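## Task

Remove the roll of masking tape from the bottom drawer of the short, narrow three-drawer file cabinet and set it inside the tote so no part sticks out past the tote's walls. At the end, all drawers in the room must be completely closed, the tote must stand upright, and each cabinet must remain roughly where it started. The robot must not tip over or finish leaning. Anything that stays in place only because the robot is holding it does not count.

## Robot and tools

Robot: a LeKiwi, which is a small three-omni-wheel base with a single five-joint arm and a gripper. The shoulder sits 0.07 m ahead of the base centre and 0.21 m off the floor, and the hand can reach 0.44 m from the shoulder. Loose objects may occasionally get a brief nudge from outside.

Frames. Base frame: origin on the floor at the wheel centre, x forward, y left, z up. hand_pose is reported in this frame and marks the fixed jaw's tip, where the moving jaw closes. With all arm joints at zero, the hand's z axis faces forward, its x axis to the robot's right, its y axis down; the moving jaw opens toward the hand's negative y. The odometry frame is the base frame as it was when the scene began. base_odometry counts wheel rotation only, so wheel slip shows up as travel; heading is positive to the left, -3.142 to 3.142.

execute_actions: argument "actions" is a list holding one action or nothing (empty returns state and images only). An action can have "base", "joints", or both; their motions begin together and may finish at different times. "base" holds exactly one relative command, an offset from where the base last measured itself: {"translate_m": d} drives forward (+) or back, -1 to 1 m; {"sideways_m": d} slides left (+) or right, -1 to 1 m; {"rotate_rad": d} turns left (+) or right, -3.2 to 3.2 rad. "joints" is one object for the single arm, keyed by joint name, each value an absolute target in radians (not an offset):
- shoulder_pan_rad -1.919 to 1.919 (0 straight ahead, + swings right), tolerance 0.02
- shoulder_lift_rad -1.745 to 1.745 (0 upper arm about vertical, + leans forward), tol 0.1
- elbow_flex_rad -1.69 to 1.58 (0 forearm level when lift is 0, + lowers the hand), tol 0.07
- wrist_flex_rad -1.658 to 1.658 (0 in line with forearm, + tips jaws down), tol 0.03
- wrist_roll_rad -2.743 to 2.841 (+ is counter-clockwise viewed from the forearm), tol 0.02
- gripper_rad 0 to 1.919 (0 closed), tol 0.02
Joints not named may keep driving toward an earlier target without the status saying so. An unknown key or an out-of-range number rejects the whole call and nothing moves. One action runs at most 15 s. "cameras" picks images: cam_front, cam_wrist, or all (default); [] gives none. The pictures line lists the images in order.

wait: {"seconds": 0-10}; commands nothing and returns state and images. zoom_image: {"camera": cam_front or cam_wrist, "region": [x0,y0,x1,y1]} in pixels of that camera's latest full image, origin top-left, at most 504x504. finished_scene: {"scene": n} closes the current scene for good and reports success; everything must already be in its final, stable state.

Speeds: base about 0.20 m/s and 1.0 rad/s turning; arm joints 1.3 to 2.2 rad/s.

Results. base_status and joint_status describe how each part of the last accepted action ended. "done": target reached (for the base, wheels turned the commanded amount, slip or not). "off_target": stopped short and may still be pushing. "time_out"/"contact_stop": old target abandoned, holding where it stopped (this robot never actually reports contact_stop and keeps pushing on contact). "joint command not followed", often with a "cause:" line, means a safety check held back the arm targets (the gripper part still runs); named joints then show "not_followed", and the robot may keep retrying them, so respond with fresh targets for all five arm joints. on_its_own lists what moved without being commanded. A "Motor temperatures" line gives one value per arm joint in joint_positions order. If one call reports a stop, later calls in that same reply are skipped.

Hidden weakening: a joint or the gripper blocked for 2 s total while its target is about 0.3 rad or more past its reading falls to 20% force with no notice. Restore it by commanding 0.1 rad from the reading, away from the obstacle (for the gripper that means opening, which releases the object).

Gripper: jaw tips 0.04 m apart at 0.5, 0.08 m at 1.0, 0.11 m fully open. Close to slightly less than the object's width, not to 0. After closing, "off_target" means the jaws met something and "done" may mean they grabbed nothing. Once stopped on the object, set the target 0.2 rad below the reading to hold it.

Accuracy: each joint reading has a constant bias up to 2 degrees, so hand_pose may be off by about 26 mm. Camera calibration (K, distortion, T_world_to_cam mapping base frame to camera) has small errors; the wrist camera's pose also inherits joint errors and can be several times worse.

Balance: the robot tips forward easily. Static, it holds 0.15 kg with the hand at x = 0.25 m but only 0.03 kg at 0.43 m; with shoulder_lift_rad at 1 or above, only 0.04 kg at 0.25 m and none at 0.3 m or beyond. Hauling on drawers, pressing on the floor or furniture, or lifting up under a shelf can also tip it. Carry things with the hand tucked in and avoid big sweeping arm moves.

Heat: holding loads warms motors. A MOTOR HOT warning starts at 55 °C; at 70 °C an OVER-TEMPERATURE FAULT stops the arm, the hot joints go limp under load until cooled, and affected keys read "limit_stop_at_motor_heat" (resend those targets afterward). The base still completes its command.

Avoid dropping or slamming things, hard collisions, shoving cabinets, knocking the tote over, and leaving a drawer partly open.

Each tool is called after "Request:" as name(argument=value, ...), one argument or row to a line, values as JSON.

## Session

Request:
execute_actions(
  actions=[],
)

Scene clock: 0.00 s.
Motor temperatures (°C, as the motors report them): [29 28 33 27 28]
base_odometry: x=+0.000 y=+0.000 heading=+0.000 (m, m, rad; odometry frame)
base_status: not commanded
joint_positions: shoulder_pan_rad=-0.087 shoulder_lift_rad=-1.482 elbow_flex_rad=-0.258 wrist_flex_rad=+1.458 wrist_roll_rad=-1.540 gripper_rad=+1.920
joint_status: not commanded
hand_pose: x=+0.1133 y=+0.0118 z=+0.4234 quat_wxyz=(+0.798, -0.021, +0.600, +0.042) (m; base frame)
pictures: cam_front, cam_wrist
camera_calibration (this result's frames):
cam_wrist: T_world_to_cam=[[0.121807, -0.990696, -0.0606987, 0.0229147], [-0.326236, 0.0177955, -0.945121, 0.455311], [0.937408, 0.134924, -0.321033, 0.10081], [0, 0, 0, 1]] pos_world=[0.0512474, 0.000997328, 0.464078]
Images, in order (width x height): cam_front 644x476, cam_wrist 476x644.

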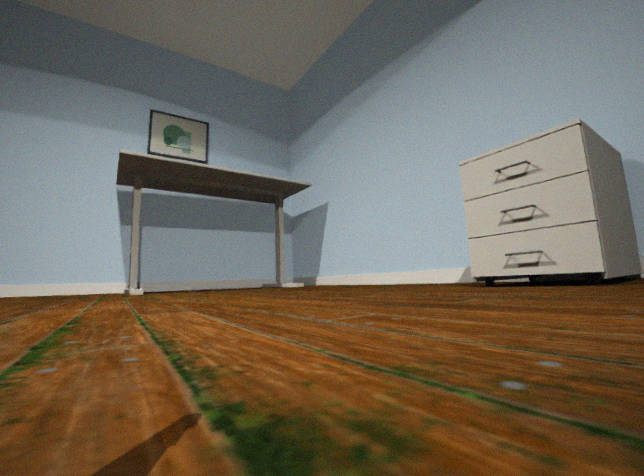

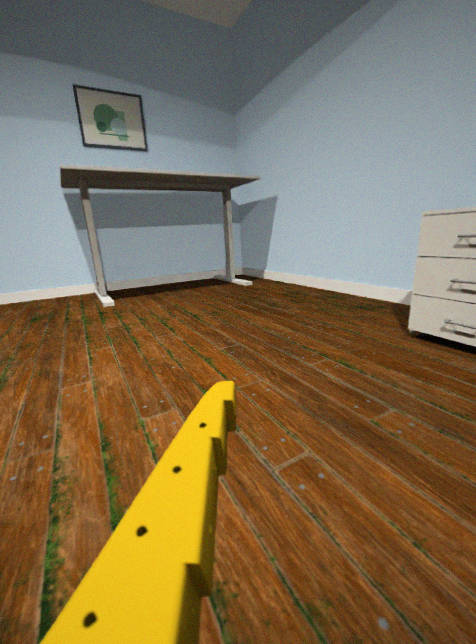

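Request:
execute_actions(
  actions=[
    {"base":{"rotate_rad":-0.89}},
  ],
)

Scene clock: 9.30 s.
Motor temperatures (°C, as the motors report them): [29 28 33 27 28]
base_odometry: x=+0.000 y=+0.000 heading=-0.886 (m, m, rad; odometry frame)
base_status: done
joint_positions: shoulder_pan_rad=-0.087 shoulder_lift_rad=-1.482 elbow_flex_rad=-0.258 wrist_flex_rad=+1.458 wrist_roll_rad=-1.540 gripper_rad=+1.920
joint_status: not commanded
hand_pose: x=+0.1133 y=+0.0118 z=+0.4234 quat_wxyz=(+0.798, -0.021, +0.600, +0.042) (m; base frame)
pictures: cam_front, cam_wrist
camera_calibration (this result's frames):
cam_wrist: T_world_to_cam=[[0.121807, -0.990696, -0.0606987, 0.0229147], [-0.326236, 0.0177955, -0.945121, 0.455311], [0.937408, 0.134924, -0.321033, 0.10081], [0, 0, 0, 1]] pos_world=[0.0512474, 0.000997328, 0.464078]
Images, in order (width x height): cam_front 644x476, cam_wrist 476x644.

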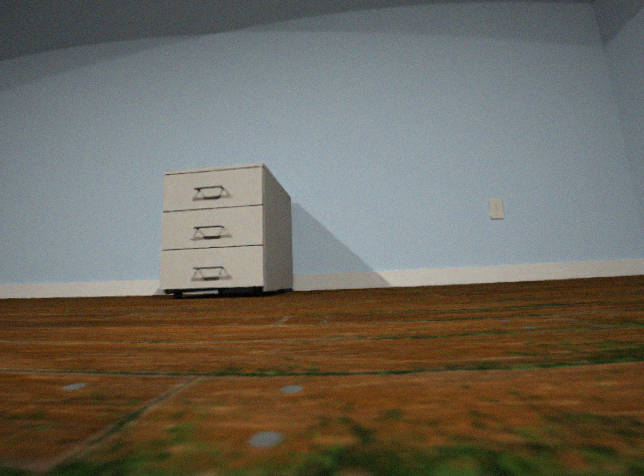

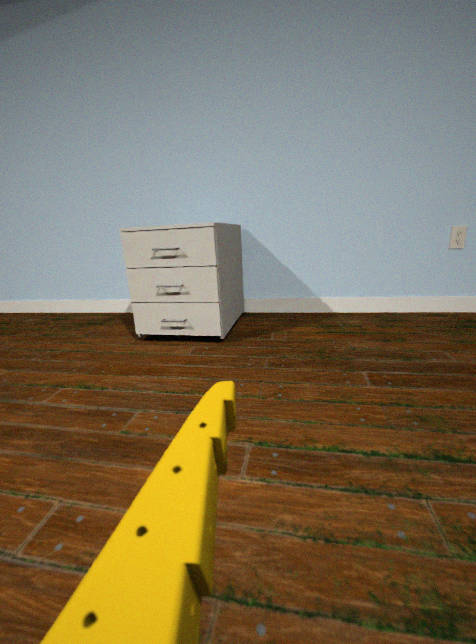

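Request:
execute_actions(
  actions=[
    {"base":{"rotate_rad":-0.07},"joints":{"shoulder_pan_rad":0,"shoulder_lift_rad":0.42,"elbow_flex_rad":1.05,"wrist_flex_rad":-1.1,"wrist_roll_rad":0,"gripper_rad":0.7}},
  ],
  cameras=[],
)

Request:
execute_actions(
  actions=[
    {"base":{"sideways_m":0.48}},
  ],
  cameras=["cam_front"],
)

Request:
execute_actions(
  actions=[
    {"base":{"translate_m":0.6}},
  ],
)

Scene clock: 22.47 s.
Motor temperatures (°C, as the motors report them): [29 28 33 27 28]
base_odometry: x=+0.000 y=+0.000 heading=-0.953 (m, m, rad; odometry frame)
base_status: done
joint_positions: shoulder_pan_rad=-0.009 shoulder_lift_rad=+0.423 elbow_flex_rad=+1.049 wrist_flex_rad=-1.084 wrist_roll_rad=-0.007 gripper_rad=+0.708
joint_status: all done
hand_pose: x=+0.3332 y=+0.0023 z=+0.0982 quat_wxyz=(+0.407, -0.573, +0.601, -0.381) (m; base frame)
pictures: none
No camera images: the call's "cameras" was empty. Leave "cameras" out to get every camera's image.

Scene clock: 25.83 s.
Motor temperatures (°C, as the motors report them): [29 28 33 27 28]
base_odometry: x=+0.391 y=+0.277 heading=-0.955 (m, m, rad; odometry frame)
base_status: done
joint_positions: shoulder_pan_rad=-0.007 shoulder_lift_rad=+0.423 elbow_flex_rad=+1.049 wrist_flex_rad=-1.084 wrist_roll_rad=-0.007 gripper_rad=+0.708
joint_status: not commanded
hand_pose: x=+0.3332 y=+0.0019 z=+0.0982 quat_wxyz=(+0.406, -0.573, +0.601, -0.382) (m; base frame)
pictures: cam_front
Images, in order (width x height): cam_front 644x476.

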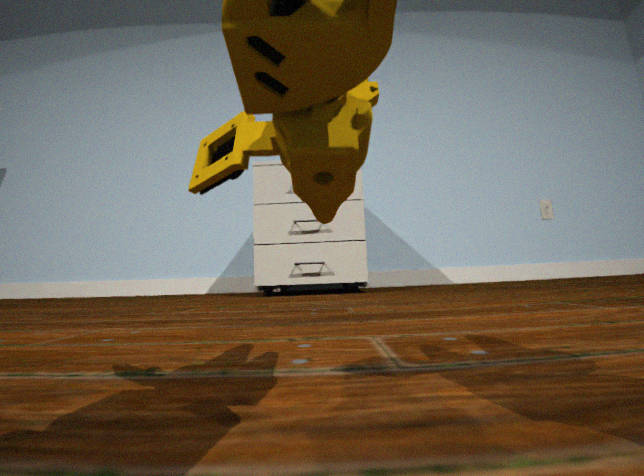

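Scene clock: 29.80 s.
Motor temperatures (°C, as the motors report them): [29 28 33 27 28]
base_odometry: x=+0.738 y=-0.212 heading=-0.955 (m, m, rad; odometry frame)
base_status: done
joint_positions: shoulder_pan_rad=-0.007 shoulder_lift_rad=+0.423 elbow_flex_rad=+1.049 wrist_flex_rad=-1.084 wrist_roll_rad=-0.007 gripper_rad=+0.708
joint_status: not commanded
hand_pose: x=+0.3332 y=+0.0019 z=+0.0982 quat_wxyz=(+0.406, -0.573, +0.601, -0.382) (m; base frame)
pictures: cam_front, cam_wrist
camera_calibration (this result's frames):
cam_wrist: T_world_to_cam=[[0.392947, -0.103525, 0.913715, -0.221142], [-0.554466, -0.819368, 0.145615, 0.190383], [0.733594, -0.563843, -0.37937, -0.133411], [0, 0, 0, 1]] pos_world=[0.290327, 0.0578768, 0.123726]
Images, in order (width x height): cam_front 644x476, cam_wrist 476x644.

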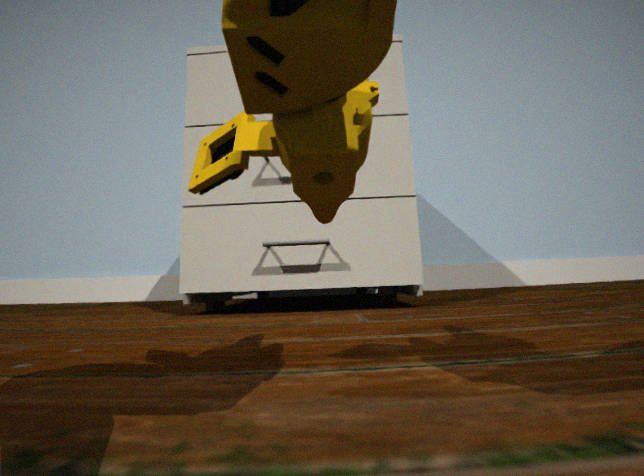

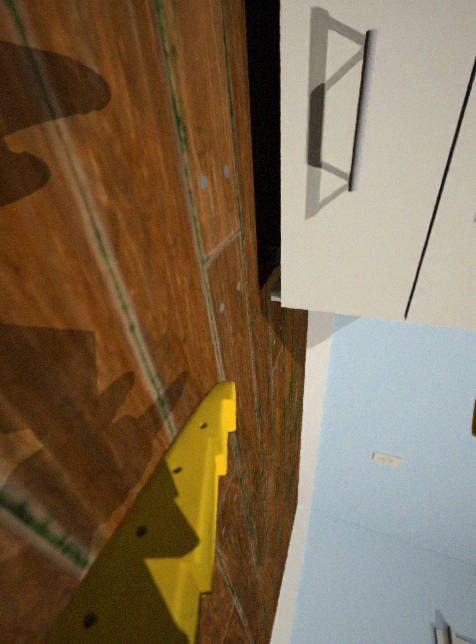

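Request:
execute_actions(
  actions=[
    {"base":{"sideways_m":0.045}},
  ],
  cameras=[],
)

Request:
execute_actions(
  actions=[
    {"base":{"translate_m":0.22}},
  ],
)

Scene clock: 38.13 s.
Motor temperatures (°C, as the motors report them): [29 28 33 27 28]
base_odometry: x=+0.774 y=-0.187 heading=-0.956 (m, m, rad; odometry frame)
base_status: done
joint_positions: shoulder_pan_rad=-0.007 shoulder_lift_rad=+0.423 elbow_flex_rad=+1.049 wrist_flex_rad=-1.084 wrist_roll_rad=-0.007 gripper_rad=+0.708
joint_status: not commanded
hand_pose: x=+0.3332 y=+0.0019 z=+0.0982 quat_wxyz=(+0.406, -0.573, +0.601, -0.382) (m; base frame)
pictures: none
No camera images: the call's "cameras" was empty. Leave "cameras" out to get every camera's image.

Scene clock: 40.20 s.
Motor temperatures (°C, as the motors report them): [29 28 33 27 28]
base_odometry: x=+0.901 y=-0.366 heading=-0.956 (m, m, rad; odometry frame)
base_status: done
joint_positions: shoulder_pan_rad=-0.007 shoulder_lift_rad=+0.423 elbow_flex_rad=+1.049 wrist_flex_rad=-1.084 wrist_roll_rad=-0.007 gripper_rad=+0.708
joint_status: not commanded
hand_pose: x=+0.3332 y=+0.0019 z=+0.0982 quat_wxyz=(+0.406, -0.573, +0.601, -0.382) (m; base frame)
pictures: cam_front, cam_wrist
camera_calibration (this result's frames):
cam_wrist: T_world_to_cam=[[0.392947, -0.103525, 0.913715, -0.221142], [-0.554466, -0.819368, 0.145615, 0.190383], [0.733594, -0.563843, -0.37937, -0.133411], [0, 0, 0, 1]] pos_world=[0.290327, 0.0578768, 0.123726]
Images, in order (width x height): cam_front 644x476, cam_wrist 476x644.

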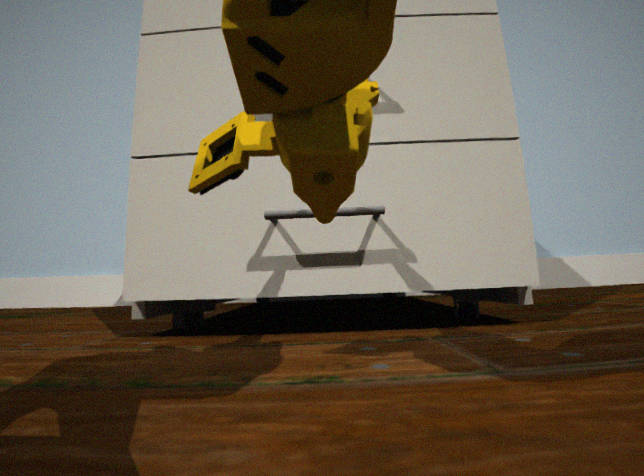

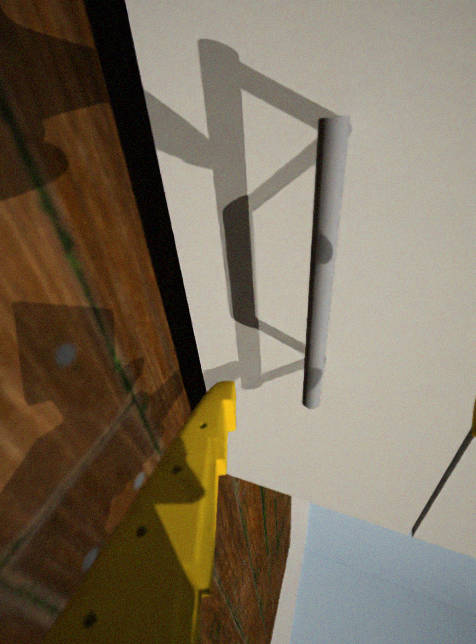

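Request:
execute_actions(
  actions=[
    {"base":{"translate_m":0.062}},
  ],
  cameras=["cam_wrist"],
)

Request:
execute_actions(
  actions=[
    {"joints":{"gripper_rad":0.0}},
  ],
  cameras=["cam_wrist"],
)

Request:
execute_actions(
  actions=[
    {"base":{"translate_m":-0.28}},
  ],
)

Scene clock: 49.57 s.
Motor temperatures (°C, as the motors report them): [29 28 33 27 28]
base_odometry: x=+0.936 y=-0.416 heading=-0.956 (m, m, rad; odometry frame)
base_status: done
joint_positions: shoulder_pan_rad=-0.007 shoulder_lift_rad=+0.425 elbow_flex_rad=+1.061 wrist_flex_rad=-1.093 wrist_roll_rad=-0.006 gripper_rad=+0.708
joint_status: not commanded
hand_pose: x=+0.3312 y=+0.0019 z=+0.0972 quat_wxyz=(+0.405, -0.574, +0.602, -0.381) (m; base frame)
pictures: cam_wrist
camera_calibration (this result's frames):
cam_wrist: T_world_to_cam=[[0.397199, -0.10197, 0.91205, -0.220665], [-0.55331, -0.819478, 0.149347, 0.188643], [0.732176, -0.563967, -0.381916, -0.131612], [0, 0, 0, 1]] pos_world=[0.288389, 0.0578623, 0.122819]
Images, in order (width x height): cam_wrist 476x644.

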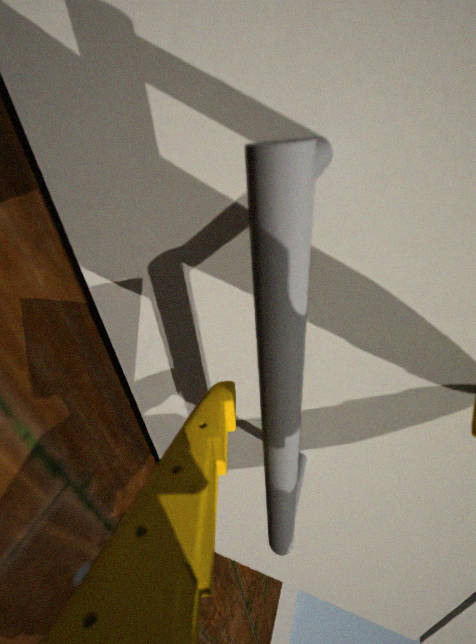

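Scene clock: 50.57 s.
Motor temperatures (°C, as the motors report them): [29 28 33 27 28]
base_odometry: x=+0.936 y=-0.416 heading=-0.956 (m, m, rad; odometry frame)
base_status: not commanded
joint_positions: shoulder_pan_rad=-0.007 shoulder_lift_rad=+0.421 elbow_flex_rad=+1.046 wrist_flex_rad=-1.101 wrist_roll_rad=-0.006 gripper_rad=+0.019
joint_status: all done
hand_pose: x=+0.3351 y=+0.0019 z=+0.1016 quat_wxyz=(+0.413, -0.569, +0.596, -0.388) (m; base frame)
pictures: cam_wrist
camera_calibration (this result's frames):
cam_wrist: T_world_to_cam=[[0.373283, -0.102141, 0.922078, -0.219203], [-0.557014, -0.819504, 0.134716, 0.192915], [0.741886, -0.563897, -0.362801, -0.138002], [0, 0, 0, 1]] pos_world=[0.291662, 0.0578857, 0.126066]
Images, in order (width x height): cam_wrist 476x644.

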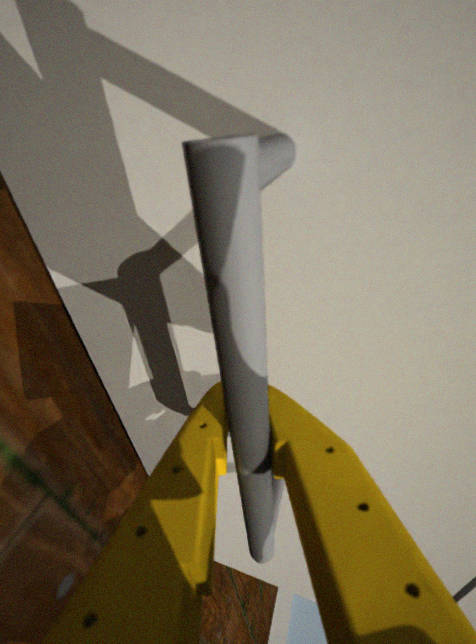

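Scene clock: 52.93 s.
Motor temperatures (°C, as the motors report them): [29 28 33 27 28]
base_odometry: x=+0.775 y=-0.188 heading=-0.956 (m, m, rad; odometry frame)
base_status: done
joint_positions: shoulder_pan_rad=-0.007 shoulder_lift_rad=+0.421 elbow_flex_rad=+1.034 wrist_flex_rad=-1.104 wrist_roll_rad=-0.006 gripper_rad=+0.013
joint_status: not commanded
hand_pose: x=+0.3377 y=+0.0020 z=+0.1041 quat_wxyz=(+0.417, -0.566, +0.593, -0.392) (m; base frame)
pictures: cam_front, cam_wrist
camera_calibration (this result's frames):
cam_wrist: T_world_to_cam=[[0.359096, -0.102242, 0.927684, -0.218281], [-0.559014, -0.819518, 0.126067, 0.195626], [0.747364, -0.563858, -0.35144, -0.142056], [0, 0, 0, 1]] pos_world=[0.293909, 0.0579018, 0.12791]
Images, in order (width x height): cam_front 644x476, cam_wrist 476x644.

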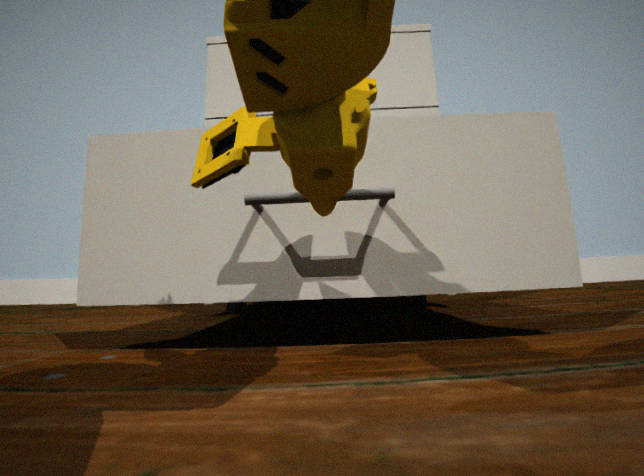

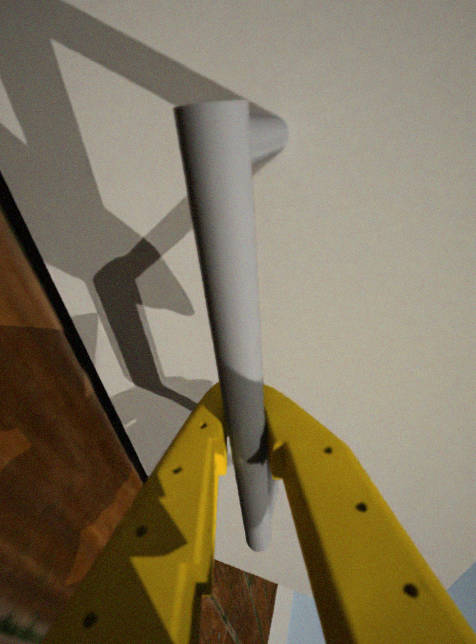

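Request:
execute_actions(
  actions=[
    {"joints":{"gripper_rad":0.8}},
  ],
  cameras=[],
)

Request:
execute_actions(
  actions=[
    {"base":{"translate_m":-0.06}},
  ],
  cameras=[],
)

Request:
execute_actions(
  actions=[
    {"joints":{"shoulder_lift_rad":-0.35,"elbow_flex_rad":-0.1,"wrist_flex_rad":1.3,"wrist_roll_rad":-1.54,"gripper_rad":0.6}},
  ],
  cameras=[],
)

Request:
execute_actions(
  actions=[
    {"base":{"translate_m":0.15}},
  ],
)

Scene clock: 60.33 s.
Motor temperatures (°C, as the motors report them): [29 28 33 27 28]
base_odometry: x=+0.775 y=-0.188 heading=-0.956 (m, m, rad; odometry frame)
base_status: not commanded
joint_positions: shoulder_pan_rad=-0.007 shoulder_lift_rad=+0.423 elbow_flex_rad=+1.048 wrist_flex_rad=-1.104 wrist_roll_rad=-0.006 gripper_rad=+0.790
joint_status: all done
hand_pose: x=+0.3348 y=+0.0019 z=+0.1014 quat_wxyz=(+0.413, -0.569, +0.596, -0.388) (m; base frame)
pictures: none
No camera images: the call's "cameras" was empty. Leave "cameras" out to get every camera's image.

Scene clock: 61.53 s.
Motor temperatures (°C, as the motors report them): [29 28 33 27 28]
base_odometry: x=+0.740 y=-0.139 heading=-0.956 (m, m, rad; odometry frame)
base_status: done
joint_positions: shoulder_pan_rad=-0.007 shoulder_lift_rad=+0.423 elbow_flex_rad=+1.048 wrist_flex_rad=-1.102 wrist_roll_rad=-0.006 gripper_rad=+0.792
joint_status: not commanded
hand_pose: x=+0.3347 y=+0.0019 z=+0.1012 quat_wxyz=(+0.412, -0.569, +0.597, -0.387) (m; base frame)
pictures: none
No camera images: the call's "cameras" was empty. Leave "cameras" out to get every camera's image.

Scene clock: 63.73 s.
Motor temperatures (°C, as the motors report them): [29 28 33 27 28]
base_odometry: x=+0.740 y=-0.139 heading=-0.956 (m, m, rad; odometry frame)
base_status: not commanded
joint_positions: shoulder_pan_rad=-0.007 shoulder_lift_rad=-0.318 elbow_flex_rad=-0.060 wrist_flex_rad=+1.295 wrist_roll_rad=-1.534 gripper_rad=+0.608
joint_status: all done
hand_pose: x=+0.3097 y=+0.0095 z=+0.2516 quat_wxyz=(+0.321, +0.002, +0.947, +0.003) (m; base frame)
pictures: none
No camera images: the call's "cameras" was empty. Leave "cameras" out to get every camera's image.

Scene clock: 65.47 s.
Motor temperatures (°C, as the motors report them): [29 28 33 27 28]
base_odometry: x=+0.827 y=-0.261 heading=-0.956 (m, m, rad; odometry frame)
base_status: done
joint_positions: shoulder_pan_rad=-0.007 shoulder_lift_rad=-0.318 elbow_flex_rad=-0.061 wrist_flex_rad=+1.295 wrist_roll_rad=-1.534 gripper_rad=+0.608
joint_status: not commanded
hand_pose: x=+0.3098 y=+0.0095 z=+0.2520 quat_wxyz=(+0.322, +0.002, +0.947, +0.003) (m; base frame)
pictures: cam_front, cam_wrist
camera_calibration (this result's frames):
cam_wrist: T_world_to_cam=[[-0.0316644, -0.998181, -0.0512951, 0.0315098], [-0.998495, 0.0338899, -0.0431152, 0.338225], [0.0447752, 0.0498527, -0.997752, 0.30969], [0, 0, 0, 1]] pos_world=[0.324848, 0.00455126, 0.325192]
Images, in order (width x height): cam_front 644x476, cam_wrist 476x644.

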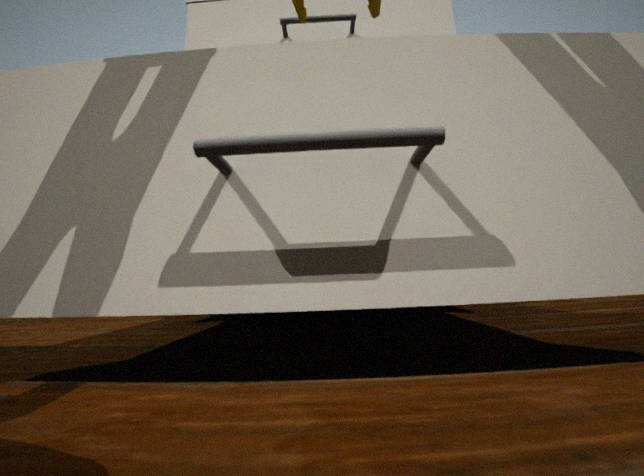

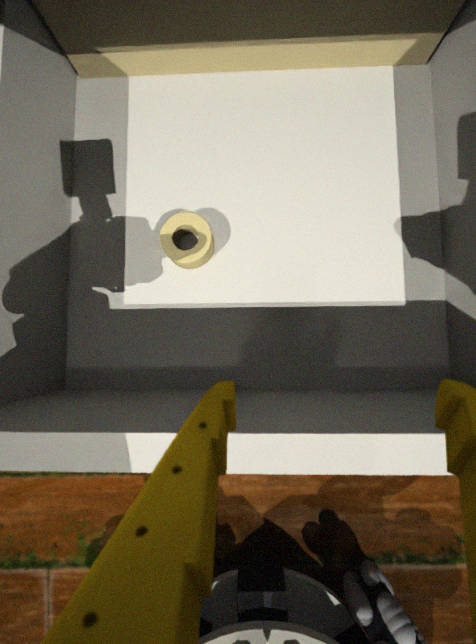

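Request:
execute_actions(
  actions=[
    {"base":{"sideways_m":0.085},"joints":{"gripper_rad":1.0}},
  ],
  cameras=[],
)

Request:
execute_actions(
  actions=[
    {"base":{"translate_m":0.08},"joints":{"shoulder_lift_rad":0.3,"elbow_flex_rad":0.1,"wrist_flex_rad":0.85}},
  ],
  cameras=["cam_wrist"],
)

Scene clock: 74.93 s.
Motor temperatures (°C, as the motors report them): [29 28 33 27 28]
base_odometry: x=+0.896 y=-0.212 heading=-0.957 (m, m, rad; odometry frame)
base_status: done
joint_positions: shoulder_pan_rad=-0.007 shoulder_lift_rad=-0.318 elbow_flex_rad=-0.061 wrist_flex_rad=+1.295 wrist_roll_rad=-1.534 gripper_rad=+0.992
joint_status: all done
hand_pose: x=+0.3098 y=+0.0095 z=+0.2520 quat_wxyz=(+0.322, +0.002, +0.947, +0.003) (m; base frame)
pictures: none
No camera images: the call's "cameras" was empty. Leave "cameras" out to get every camera's image.

Scene clock: 76.27 s.
Motor temperatures (°C, as the motors report them): [29 28 33 27 28]
base_odometry: x=+0.942 y=-0.278 heading=-0.957 (m, m, rad; odometry frame)
base_status: done
joint_positions: shoulder_pan_rad=-0.007 shoulder_lift_rad=+0.313 elbow_flex_rad=+0.104 wrist_flex_rad=+0.861 wrist_roll_rad=-1.534 gripper_rad=+0.992
joint_status: all done
hand_pose: x=+0.3302 y=+0.0096 z=+0.1038 quat_wxyz=(+0.146, +0.002, +0.989, +0.001) (m; base frame)
pictures: cam_wrist
camera_calibration (this result's frames):
cam_wrist: T_world_to_cam=[[-0.0473158, -0.998293, -0.0342279, 0.0281031], [-0.949065, 0.0342435, 0.313215, 0.298948], [-0.311508, 0.0473045, -0.949065, 0.273588], [0, 0, 0, 1]] pos_world=[0.370276, 0.00487616, 0.16698]
Images, in order (width x height): cam_wrist 476x644.

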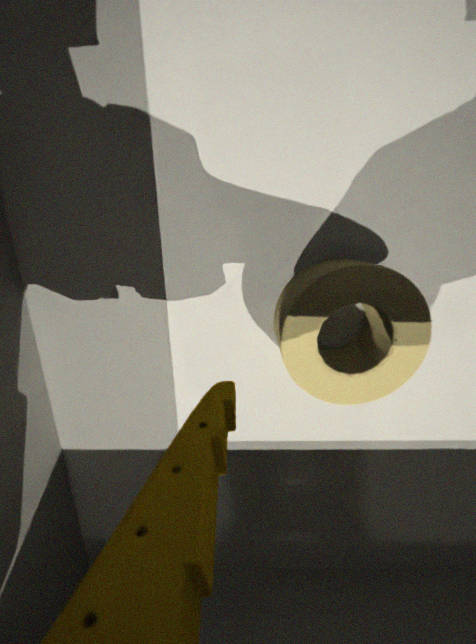

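Request:
execute_actions(
  actions=[
    {"base":{"sideways_m":-0.006},"joints":{"shoulder_lift_rad":0.54,"wrist_flex_rad":0.64}},
  ],
  cameras=["cam_wrist"],
)

Request:
execute_actions(
  actions=[
    {"joints":{"gripper_rad":0.4}},
  ],
  cameras=["cam_wrist"],
)

Scene clock: 85.37 s.
Motor temperatures (°C, as the motors report them): [29 28 33 27 28]
base_odometry: x=+0.937 y=-0.281 heading=-0.956 (m, m, rad; odometry frame)
base_status: done
joint_positions: shoulder_pan_rad=-0.007 shoulder_lift_rad=+0.523 elbow_flex_rad=+0.104 wrist_flex_rad=+0.654 wrist_roll_rad=-1.534 gripper_rad=+0.992
joint_status: all done
hand_pose: x=+0.3358 y=+0.0096 z=+0.0636 quat_wxyz=(+0.144, +0.002, +0.990, +0.001) (m; base frame)
pictures: cam_wrist
camera_calibration (this result's frames):
cam_wrist: T_world_to_cam=[[-0.0474205, -0.998294, -0.0340607, 0.0270562], [-0.948099, 0.0342504, 0.316124, 0.316301], [-0.314419, 0.0472837, -0.948106, 0.238121], [0, 0, 0, 1]] pos_world=[0.376038, 0.00491737, 0.126695]
Images, in order (width x height): cam_wrist 476x644.

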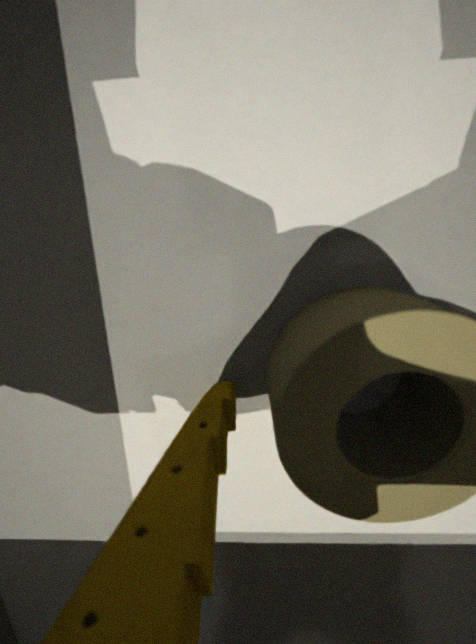

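Scene clock: 86.20 s.
Motor temperatures (°C, as the motors report them): [29 28 33 27 28]
base_odometry: x=+0.937 y=-0.281 heading=-0.956 (m, m, rad; odometry frame)
base_status: not commanded
joint_positions: shoulder_pan_rad=-0.007 shoulder_lift_rad=+0.523 elbow_flex_rad=+0.104 wrist_flex_rad=+0.654 wrist_roll_rad=-1.534 gripper_rad=+0.541
joint_status: gripper_rad off_target (ended at +0.541, target +0.400)
hand_pose: x=+0.3358 y=+0.0096 z=+0.0636 quat_wxyz=(+0.144, +0.002, +0.990, +0.001) (m; base frame)
pictures: cam_wrist
camera_calibration (this result's frames):
cam_wrist: T_world_to_cam=[[-0.0474205, -0.998294, -0.0340607, 0.0270562], [-0.948099, 0.0342504, 0.316124, 0.316301], [-0.314419, 0.0472837, -0.948106, 0.238121], [0, 0, 0, 1]] pos_world=[0.376038, 0.00491737, 0.126695]
Images, in order (width x height): cam_wrist 476x644.

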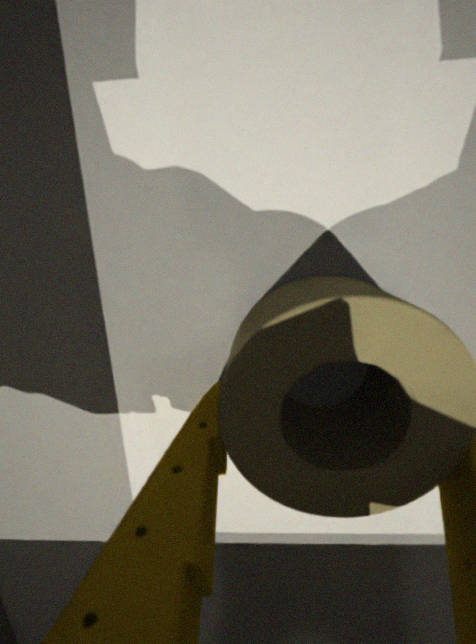

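Request:
execute_actions(
  actions=[
    {"joints":{"gripper_rad":0.34,"shoulder_lift_rad":-0.5,"elbow_flex_rad":-0.1,"wrist_flex_rad":1.3}},
  ],
  cameras=["cam_wrist"],
)

Request:
execute_actions(
  actions=[
    {"base":{"sideways_m":-0.08},"joints":{"shoulder_pan_rad":-1.6,"shoulder_lift_rad":-0.9,"elbow_flex_rad":0.2}},
  ],
  cameras=[],
)

Request:
execute_actions(
  actions=[
    {"base":{"translate_m":0.35}},
  ],
  cameras=[],
)

Request:
execute_actions(
  actions=[
    {"base":{"translate_m":-0.35}},
  ],
)

Scene clock: 100.00 s.
Motor temperatures (°C, as the motors report them): [29 28 33 27 28]
base_odometry: x=+0.937 y=-0.281 heading=-0.956 (m, m, rad; odometry frame)
base_status: not commanded
joint_positions: shoulder_pan_rad=-0.007 shoulder_lift_rad=-0.465 elbow_flex_rad=-0.063 wrist_flex_rad=+1.297 wrist_roll_rad=-1.534 gripper_rad=+0.535
joint_status: gripper_rad off_target (ended at +0.535, target +0.340); the others done
hand_pose: x=+0.3011 y=+0.0094 z=+0.2828 quat_wxyz=(+0.390, +0.002, +0.921, +0.004) (m; base frame)
pictures: cam_wrist
camera_calibration (this result's frames):
cam_wrist: T_world_to_cam=[[-0.023718, -0.998125, -0.0564334, 0.0318157], [-0.981365, 0.0340125, -0.189119, 0.366981], [0.190684, 0.0508962, -0.980331, 0.292031], [0, 0, 0, 1]] pos_world=[0.305211, 0.00441082, 0.357486]
Images, in order (width x height): cam_wrist 476x644.

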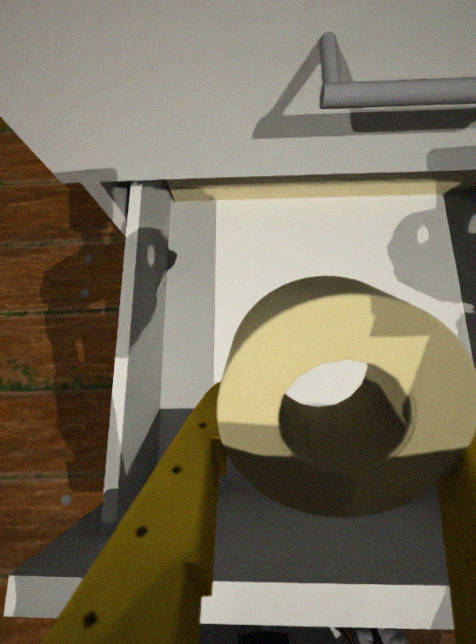

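Scene clock: 101.83 s.
Motor temperatures (°C, as the motors report them): [29 28 33 27 28]
base_odometry: x=+0.872 y=-0.327 heading=-0.954 (m, m, rad; odometry frame)
base_status: done
joint_positions: shoulder_pan_rad=-1.590 shoulder_lift_rad=-0.879 elbow_flex_rad=+0.204 wrist_flex_rad=+1.297 wrist_roll_rad=-1.534 gripper_rad=+0.535
joint_status: all done
hand_pose: x=+0.0555 y=+0.1938 z=+0.2971 quat_wxyz=(+0.318, -0.631, +0.626, +0.328) (m; base frame)
pictures: none
No camera images: the call's "cameras" was empty. Leave "cameras" out to get every camera's image.

Scene clock: 104.57 s.
Motor temperatures (°C, as the motors report them): [29 28 33 27 28]
base_odometry: x=+1.074 y=-0.611 heading=-0.954 (m, m, rad; odometry frame)
base_status: done
joint_positions: shoulder_pan_rad=-1.592 shoulder_lift_rad=-0.881 elbow_flex_rad=+0.204 wrist_flex_rad=+1.297 wrist_roll_rad=-1.534 gripper_rad=+0.535
joint_status: not commanded
hand_pose: x=+0.0552 y=+0.1937 z=+0.2973 quat_wxyz=(+0.318, -0.632, +0.626, +0.329) (m; base frame)
pictures: none
No camera images: the call's "cameras" was empty. Leave "cameras" out to get every camera's image.

Scene clock: 107.30 s.
Motor temperatures (°C, as the motors report them): [29 28 33 27 28]
base_odometry: x=+0.872 y=-0.326 heading=-0.954 (m, m, rad; odometry frame)
base_status: done
joint_positions: shoulder_pan_rad=-1.592 shoulder_lift_rad=-0.881 elbow_flex_rad=+0.206 wrist_flex_rad=+1.297 wrist_roll_rad=-1.534 gripper_rad=+0.535
joint_status: not commanded
hand_pose: x=+0.0552 y=+0.1937 z=+0.2970 quat_wxyz=(+0.318, -0.632, +0.626, +0.328) (m; base frame)
pictures: cam_front, cam_wrist
camera_calibration (this result's frames):
cam_wrist: T_world_to_cam=[[0.998176, -0.00132371, -0.0603501, -0.0376029], [-0.0212651, -0.943381, -0.331029, 0.300535], [-0.0564949, 0.331708, -0.941689, 0.291173], [0, 0, 0, 1]] pos_world=[0.0603751, 0.186885, 0.371411]
Images, in order (width x height): cam_front 644x476, cam_wrist 476x644.

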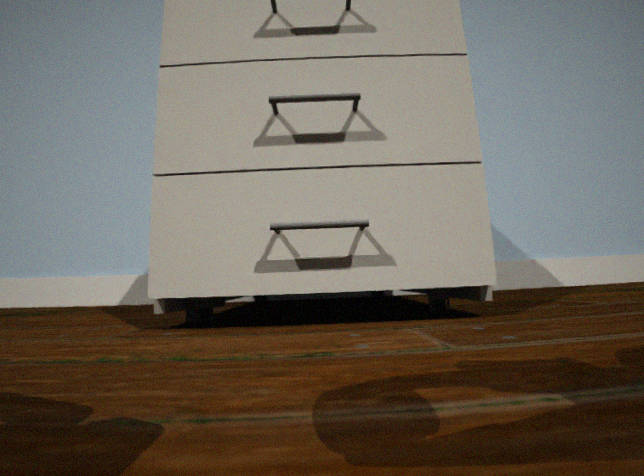

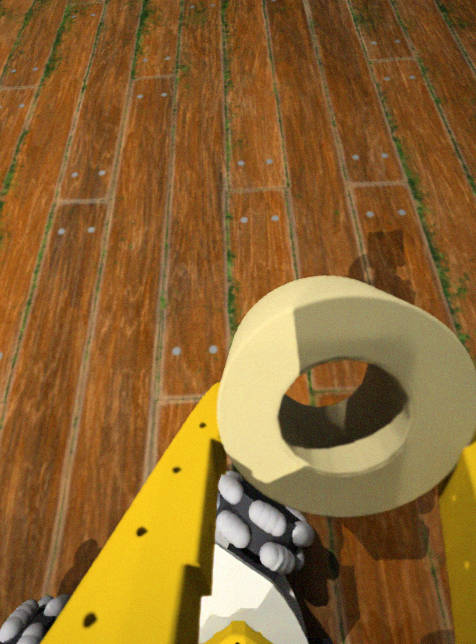

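Shut. Now find the tote.

Request:
execute_actions(
  actions=[
    {"base":{"rotate_rad":-1.7},"joints":{"shoulder_pan_rad":0}},
  ],
  cameras=["cam_front"],
)

Request:
execute_actions(
  actions=[
    {"base":{"rotate_rad":-1.4}},
  ],
  cameras=["cam_front"],
)

Scene clock: 114.27 s.
Motor temperatures (°C, as the motors report them): [29 28 33 27 28]
base_odometry: x=+0.872 y=-0.326 heading=-2.650 (m, m, rad; odometry frame)
base_status: done
joint_positions: shoulder_pan_rad=-0.007 shoulder_lift_rad=-0.882 elbow_flex_rad=+0.206 wrist_flex_rad=+1.297 wrist_roll_rad=-1.534 gripper_rad=+0.535
joint_status: all done
hand_pose: x=+0.2607 y=+0.0091 z=+0.2972 quat_wxyz=(+0.458, +0.002, +0.889, +0.004) (m; base frame)
pictures: cam_front
Images, in order (width x height): cam_front 644x476.

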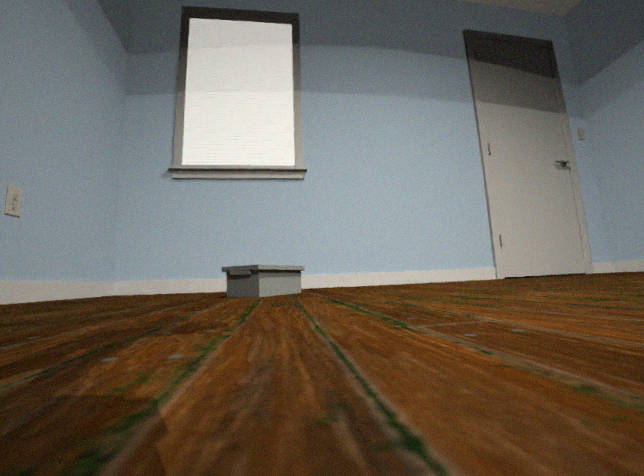

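Scene clock: 116.63 s.
Motor temperatures (°C, as the motors report them): [29 28 33 27 28]
base_odometry: x=+0.872 y=-0.326 heading=+2.237 (m, m, rad; odometry frame)
base_status: done
joint_positions: shoulder_pan_rad=-0.007 shoulder_lift_rad=-0.882 elbow_flex_rad=+0.207 wrist_flex_rad=+1.298 wrist_roll_rad=-1.534 gripper_rad=+0.535
joint_status: not commanded
hand_pose: x=+0.2605 y=+0.0091 z=+0.2967 quat_wxyz=(+0.456, +0.002, +0.890, +0.004) (m; base frame)
pictures: cam_front
Images, in order (width x height): cam_front 644x476.

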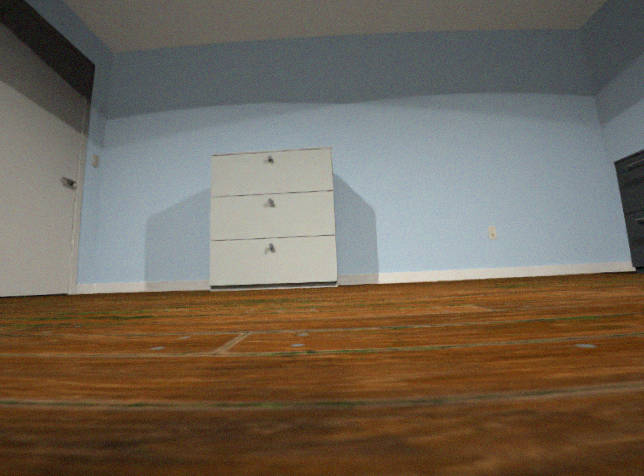

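Request:
execute_actions(
  actions=[
    {"base":{"rotate_rad":1.6}},
  ],
  cameras=[],
)

Request:
execute_actions(
  actions=[
    {"base":{"translate_m":0.75}},
  ],
)

Scene clock: 123.27 s.
Motor temperatures (°C, as the motors report them): [29 28 33 27 28]
base_odometry: x=+0.872 y=-0.326 heading=-2.450 (m, m, rad; odometry frame)
base_status: done
joint_positions: shoulder_pan_rad=-0.007 shoulder_lift_rad=-0.882 elbow_flex_rad=+0.207 wrist_flex_rad=+1.298 wrist_roll_rad=-1.534 gripper_rad=+0.535
joint_status: not commanded
hand_pose: x=+0.2605 y=+0.0091 z=+0.2967 quat_wxyz=(+0.456, +0.002, +0.890, +0.004) (m; base frame)
pictures: none
No camera images: the call's "cameras" was empty. Leave "cameras" out to get every camera's image.

Scene clock: 128.00 s.
Motor temperatures (°C, as the motors report them): [29 28 33 27 28]
base_odometry: x=+0.294 y=-0.804 heading=-2.450 (m, m, rad; odometry frame)
base_status: done
joint_positions: shoulder_pan_rad=-0.007 shoulder_lift_rad=-0.882 elbow_flex_rad=+0.207 wrist_flex_rad=+1.298 wrist_roll_rad=-1.534 gripper_rad=+0.535
joint_status: not commanded
hand_pose: x=+0.2605 y=+0.0091 z=+0.2967 quat_wxyz=(+0.456, +0.002, +0.890, +0.004) (m; base frame)
pictures: cam_front, cam_wrist
camera_calibration (this result's frames):
cam_wrist: T_world_to_cam=[[-0.0151963, -0.998064, -0.0603159, 0.030276], [-0.943504, 0.0342832, -0.329582, 0.361623], [0.331012, 0.0518998, -0.942198, 0.265449], [0, 0, 0, 1]] pos_world=[0.253786, 0.00404302, 0.371116]
Images, in order (width x height): cam_front 644x476, cam_wrist 476x644.

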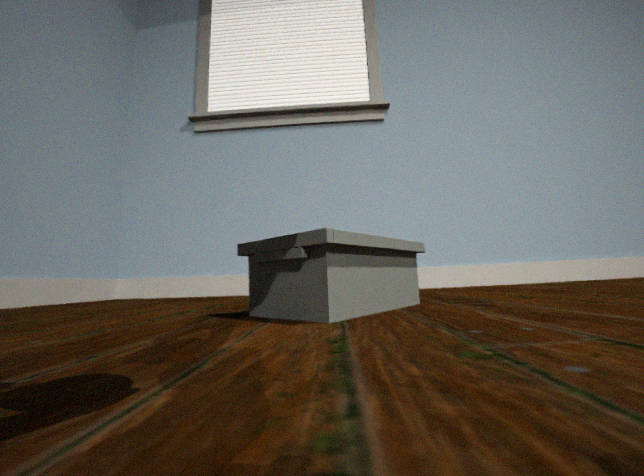

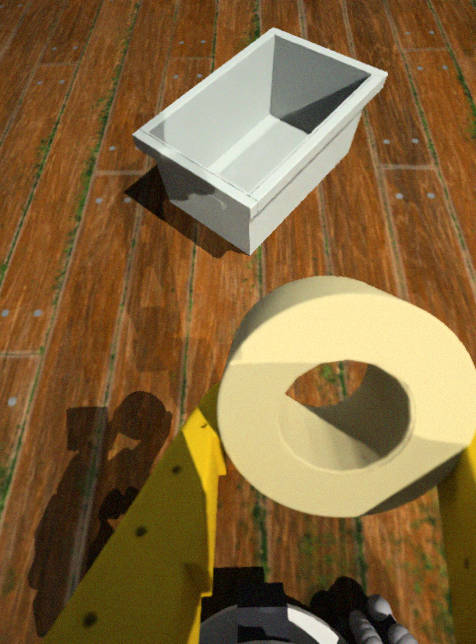

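Request:
execute_actions(
  actions=[
    {"base":{"translate_m":0.30},"joints":{"shoulder_lift_rad":-0.1,"elbow_flex_rad":0.0,"wrist_flex_rad":1.2}},
  ],
  cameras=["cam_wrist"],
)

Request:
execute_actions(
  actions=[
    {"joints":{"shoulder_lift_rad":0.3,"elbow_flex_rad":0.1,"wrist_flex_rad":0.85}},
  ],
)

Scene clock: 140.33 s.
Motor temperatures (°C, as the motors report them): [29 28 33 27 28]
base_odometry: x=+0.064 y=-0.996 heading=-2.450 (m, m, rad; odometry frame)
base_status: done
joint_positions: shoulder_pan_rad=-0.007 shoulder_lift_rad=-0.092 elbow_flex_rad=+0.040 wrist_flex_rad=+1.212 wrist_roll_rad=-1.534 gripper_rad=+0.535
joint_status: all done
hand_pose: x=+0.3133 y=+0.0095 z=+0.1886 quat_wxyz=(+0.204, +0.002, +0.979, +0.002) (m; base frame)
pictures: cam_wrist
camera_calibration (this result's frames):
cam_wrist: T_world_to_cam=[[-0.042903, -0.998262, -0.0404064, 0.0298643], [-0.979363, 0.0340268, 0.199225, 0.287259], [-0.197503, 0.0481199, -0.97912, 0.318755], [0, 0, 0, 1]] pos_world=[0.345568, 0.00469945, 0.256077]
Images, in order (width x height): cam_wrist 476x644.

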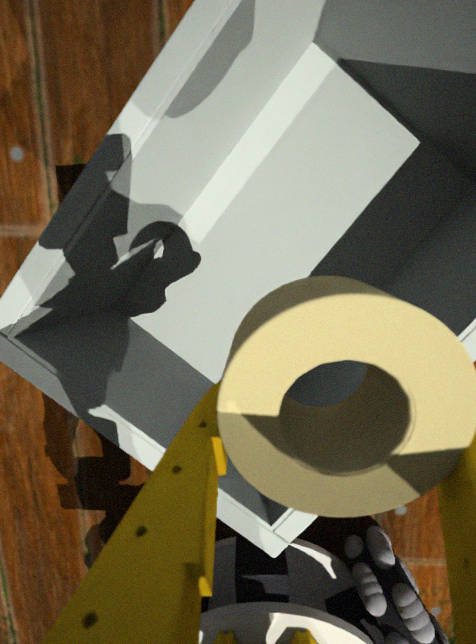

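Scene clock: 141.27 s.
Motor temperatures (°C, as the motors report them): [29 28 33 27 28]
base_odometry: x=+0.064 y=-0.996 heading=-2.450 (m, m, rad; odometry frame)
base_status: not commanded
joint_positions: shoulder_pan_rad=-0.007 shoulder_lift_rad=+0.316 elbow_flex_rad=+0.104 wrist_flex_rad=+0.863 wrist_roll_rad=-1.534 gripper_rad=+0.535
joint_status: all done
hand_pose: x=+0.3297 y=+0.0096 z=+0.1030 quat_wxyz=(+0.144, +0.002, +0.990, +0.001) (m; base frame)
pictures: cam_front, cam_wrist
camera_calibration (this result's frames):
cam_wrist: T_world_to_cam=[[-0.0474727, -0.998294, -0.033977, 0.0280717], [-0.947613, 0.0342538, 0.317578, 0.297735], [-0.315873, 0.0472733, -0.947623, 0.27396], [0, 0, 0, 1]] pos_world=[0.370006, 0.00487423, 0.166011]
Images, in order (width x height): cam_front 644x476, cam_wrist 476x644.

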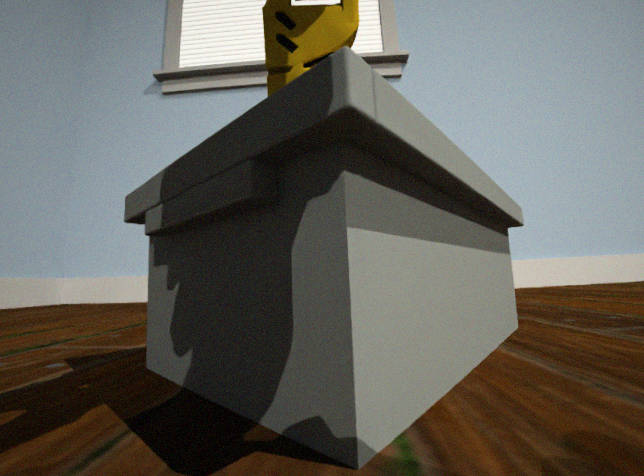

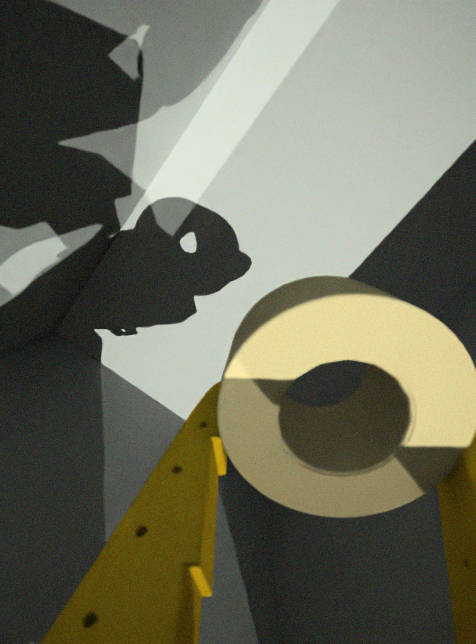

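Request:
execute_actions(
  actions=[
    {"base":{"translate_m":0.04}},
  ],
  cameras=[],
)

Request:
execute_actions(
  actions=[
    {"joints":{"shoulder_lift_rad":0.62,"elbow_flex_rad":0.15,"wrist_flex_rad":0.5}},
  ],
  cameras=["cam_wrist"],
)

Request:
execute_actions(
  actions=[
    {"joints":{"gripper_rad":0.75}},
  ],
  cameras=[],
)

Request:
execute_actions(
  actions=[
    {"joints":{"shoulder_lift_rad":-0.3,"elbow_flex_rad":-0.1,"wrist_flex_rad":1.3}},
  ],
)

Scene clock: 151.57 s.
Motor temperatures (°C, as the motors report them): [29 28 33 27 28]
base_odometry: x=+0.033 y=-1.021 heading=-2.450 (m, m, rad; odometry frame)
base_status: done
joint_positions: shoulder_pan_rad=-0.007 shoulder_lift_rad=+0.316 elbow_flex_rad=+0.104 wrist_flex_rad=+0.863 wrist_roll_rad=-1.534 gripper_rad=+0.535
joint_status: not commanded
hand_pose: x=+0.3297 y=+0.0096 z=+0.1030 quat_wxyz=(+0.144, +0.002, +0.990, +0.001) (m; base frame)
pictures: none
No camera images: the call's "cameras" was empty. Leave "cameras" out to get every camera's image.

Scene clock: 152.50 s.
Motor temperatures (°C, as the motors report them): [29 28 33 27 28]
base_odometry: x=+0.033 y=-1.021 heading=-2.450 (m, m, rad; odometry frame)
base_status: not commanded
joint_positions: shoulder_pan_rad=-0.007 shoulder_lift_rad=+0.635 elbow_flex_rad=+0.153 wrist_flex_rad=+0.513 wrist_roll_rad=-1.534 gripper_rad=+0.535
joint_status: all done
hand_pose: x=+0.3281 y=+0.0096 z=+0.0362 quat_wxyz=(+0.134, +0.002, +0.991, +0.001) (m; base frame)
pictures: cam_wrist
camera_calibration (this result's frames):
cam_wrist: T_world_to_cam=[[-0.0480888, -0.998299, -0.032966, 0.0258805], [-0.941607, 0.0342968, 0.334962, 0.314849], [-0.333261, 0.0471489, -0.941655, 0.215637], [0, 0, 0, 1]] pos_world=[0.369572, 0.00487113, 0.0984467]
Images, in order (width x height): cam_wrist 476x644.

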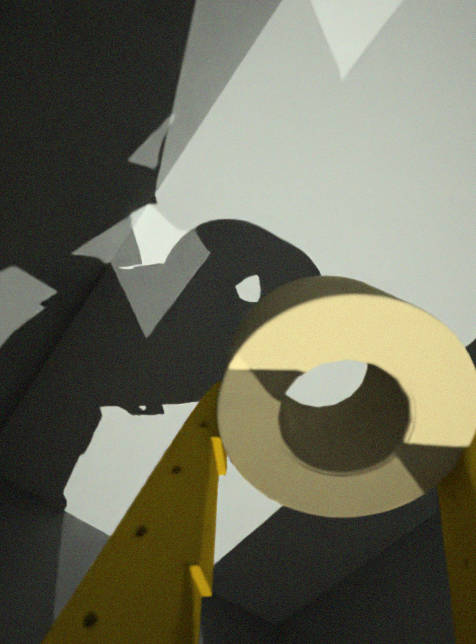

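Scene clock: 153.23 s.
Motor temperatures (°C, as the motors report them): [29 28 33 27 28]
base_odometry: x=+0.033 y=-1.021 heading=-2.450 (m, m, rad; odometry frame)
base_status: not commanded
joint_positions: shoulder_pan_rad=-0.007 shoulder_lift_rad=+0.635 elbow_flex_rad=+0.153 wrist_flex_rad=+0.513 wrist_roll_rad=-1.534 gripper_rad=+0.741
joint_status: all done
hand_pose: x=+0.3281 y=+0.0096 z=+0.0362 quat_wxyz=(+0.134, +0.002, +0.991, +0.001) (m; base frame)
pictures: none
No camera images: the call's "cameras" was empty. Leave "cameras" out to get every camera's image.

Scene clock: 154.43 s.
Motor temperatures (°C, as the motors report them): [29 28 33 27 28]
base_odometry: x=+0.033 y=-1.021 heading=-2.450 (m, m, rad; odometry frame)
base_status: not commanded
joint_positions: shoulder_pan_rad=+0.002 shoulder_lift_rad=-0.261 elbow_flex_rad=-0.064 wrist_flex_rad=+1.295 wrist_roll_rad=-1.535 gripper_rad=+0.742
joint_status: all done
hand_pose: x=+0.3122 y=+0.0072 z=+0.2405 quat_wxyz=(+0.296, +0.007, +0.955, +0.002) (m; base frame)
pictures: cam_front, cam_wrist
camera_calibration (this result's frames):
cam_wrist: T_world_to_cam=[[-0.044809, -0.997743, -0.0500046, 0.0325552], [-0.998961, 0.0443349, 0.0105515, 0.327414], [-0.0083107, 0.0504255, -0.998693, 0.315066], [0, 0, 0, 1]] pos_world=[0.331151, 0.00207853, 0.312827]
Images, in order (width x height): cam_front 644x476, cam_wrist 476x644.

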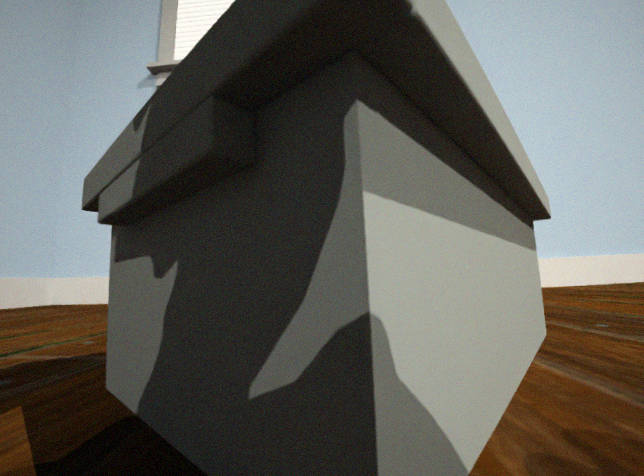

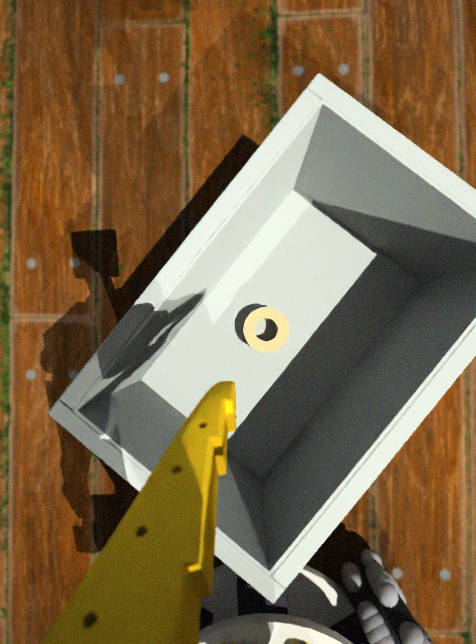

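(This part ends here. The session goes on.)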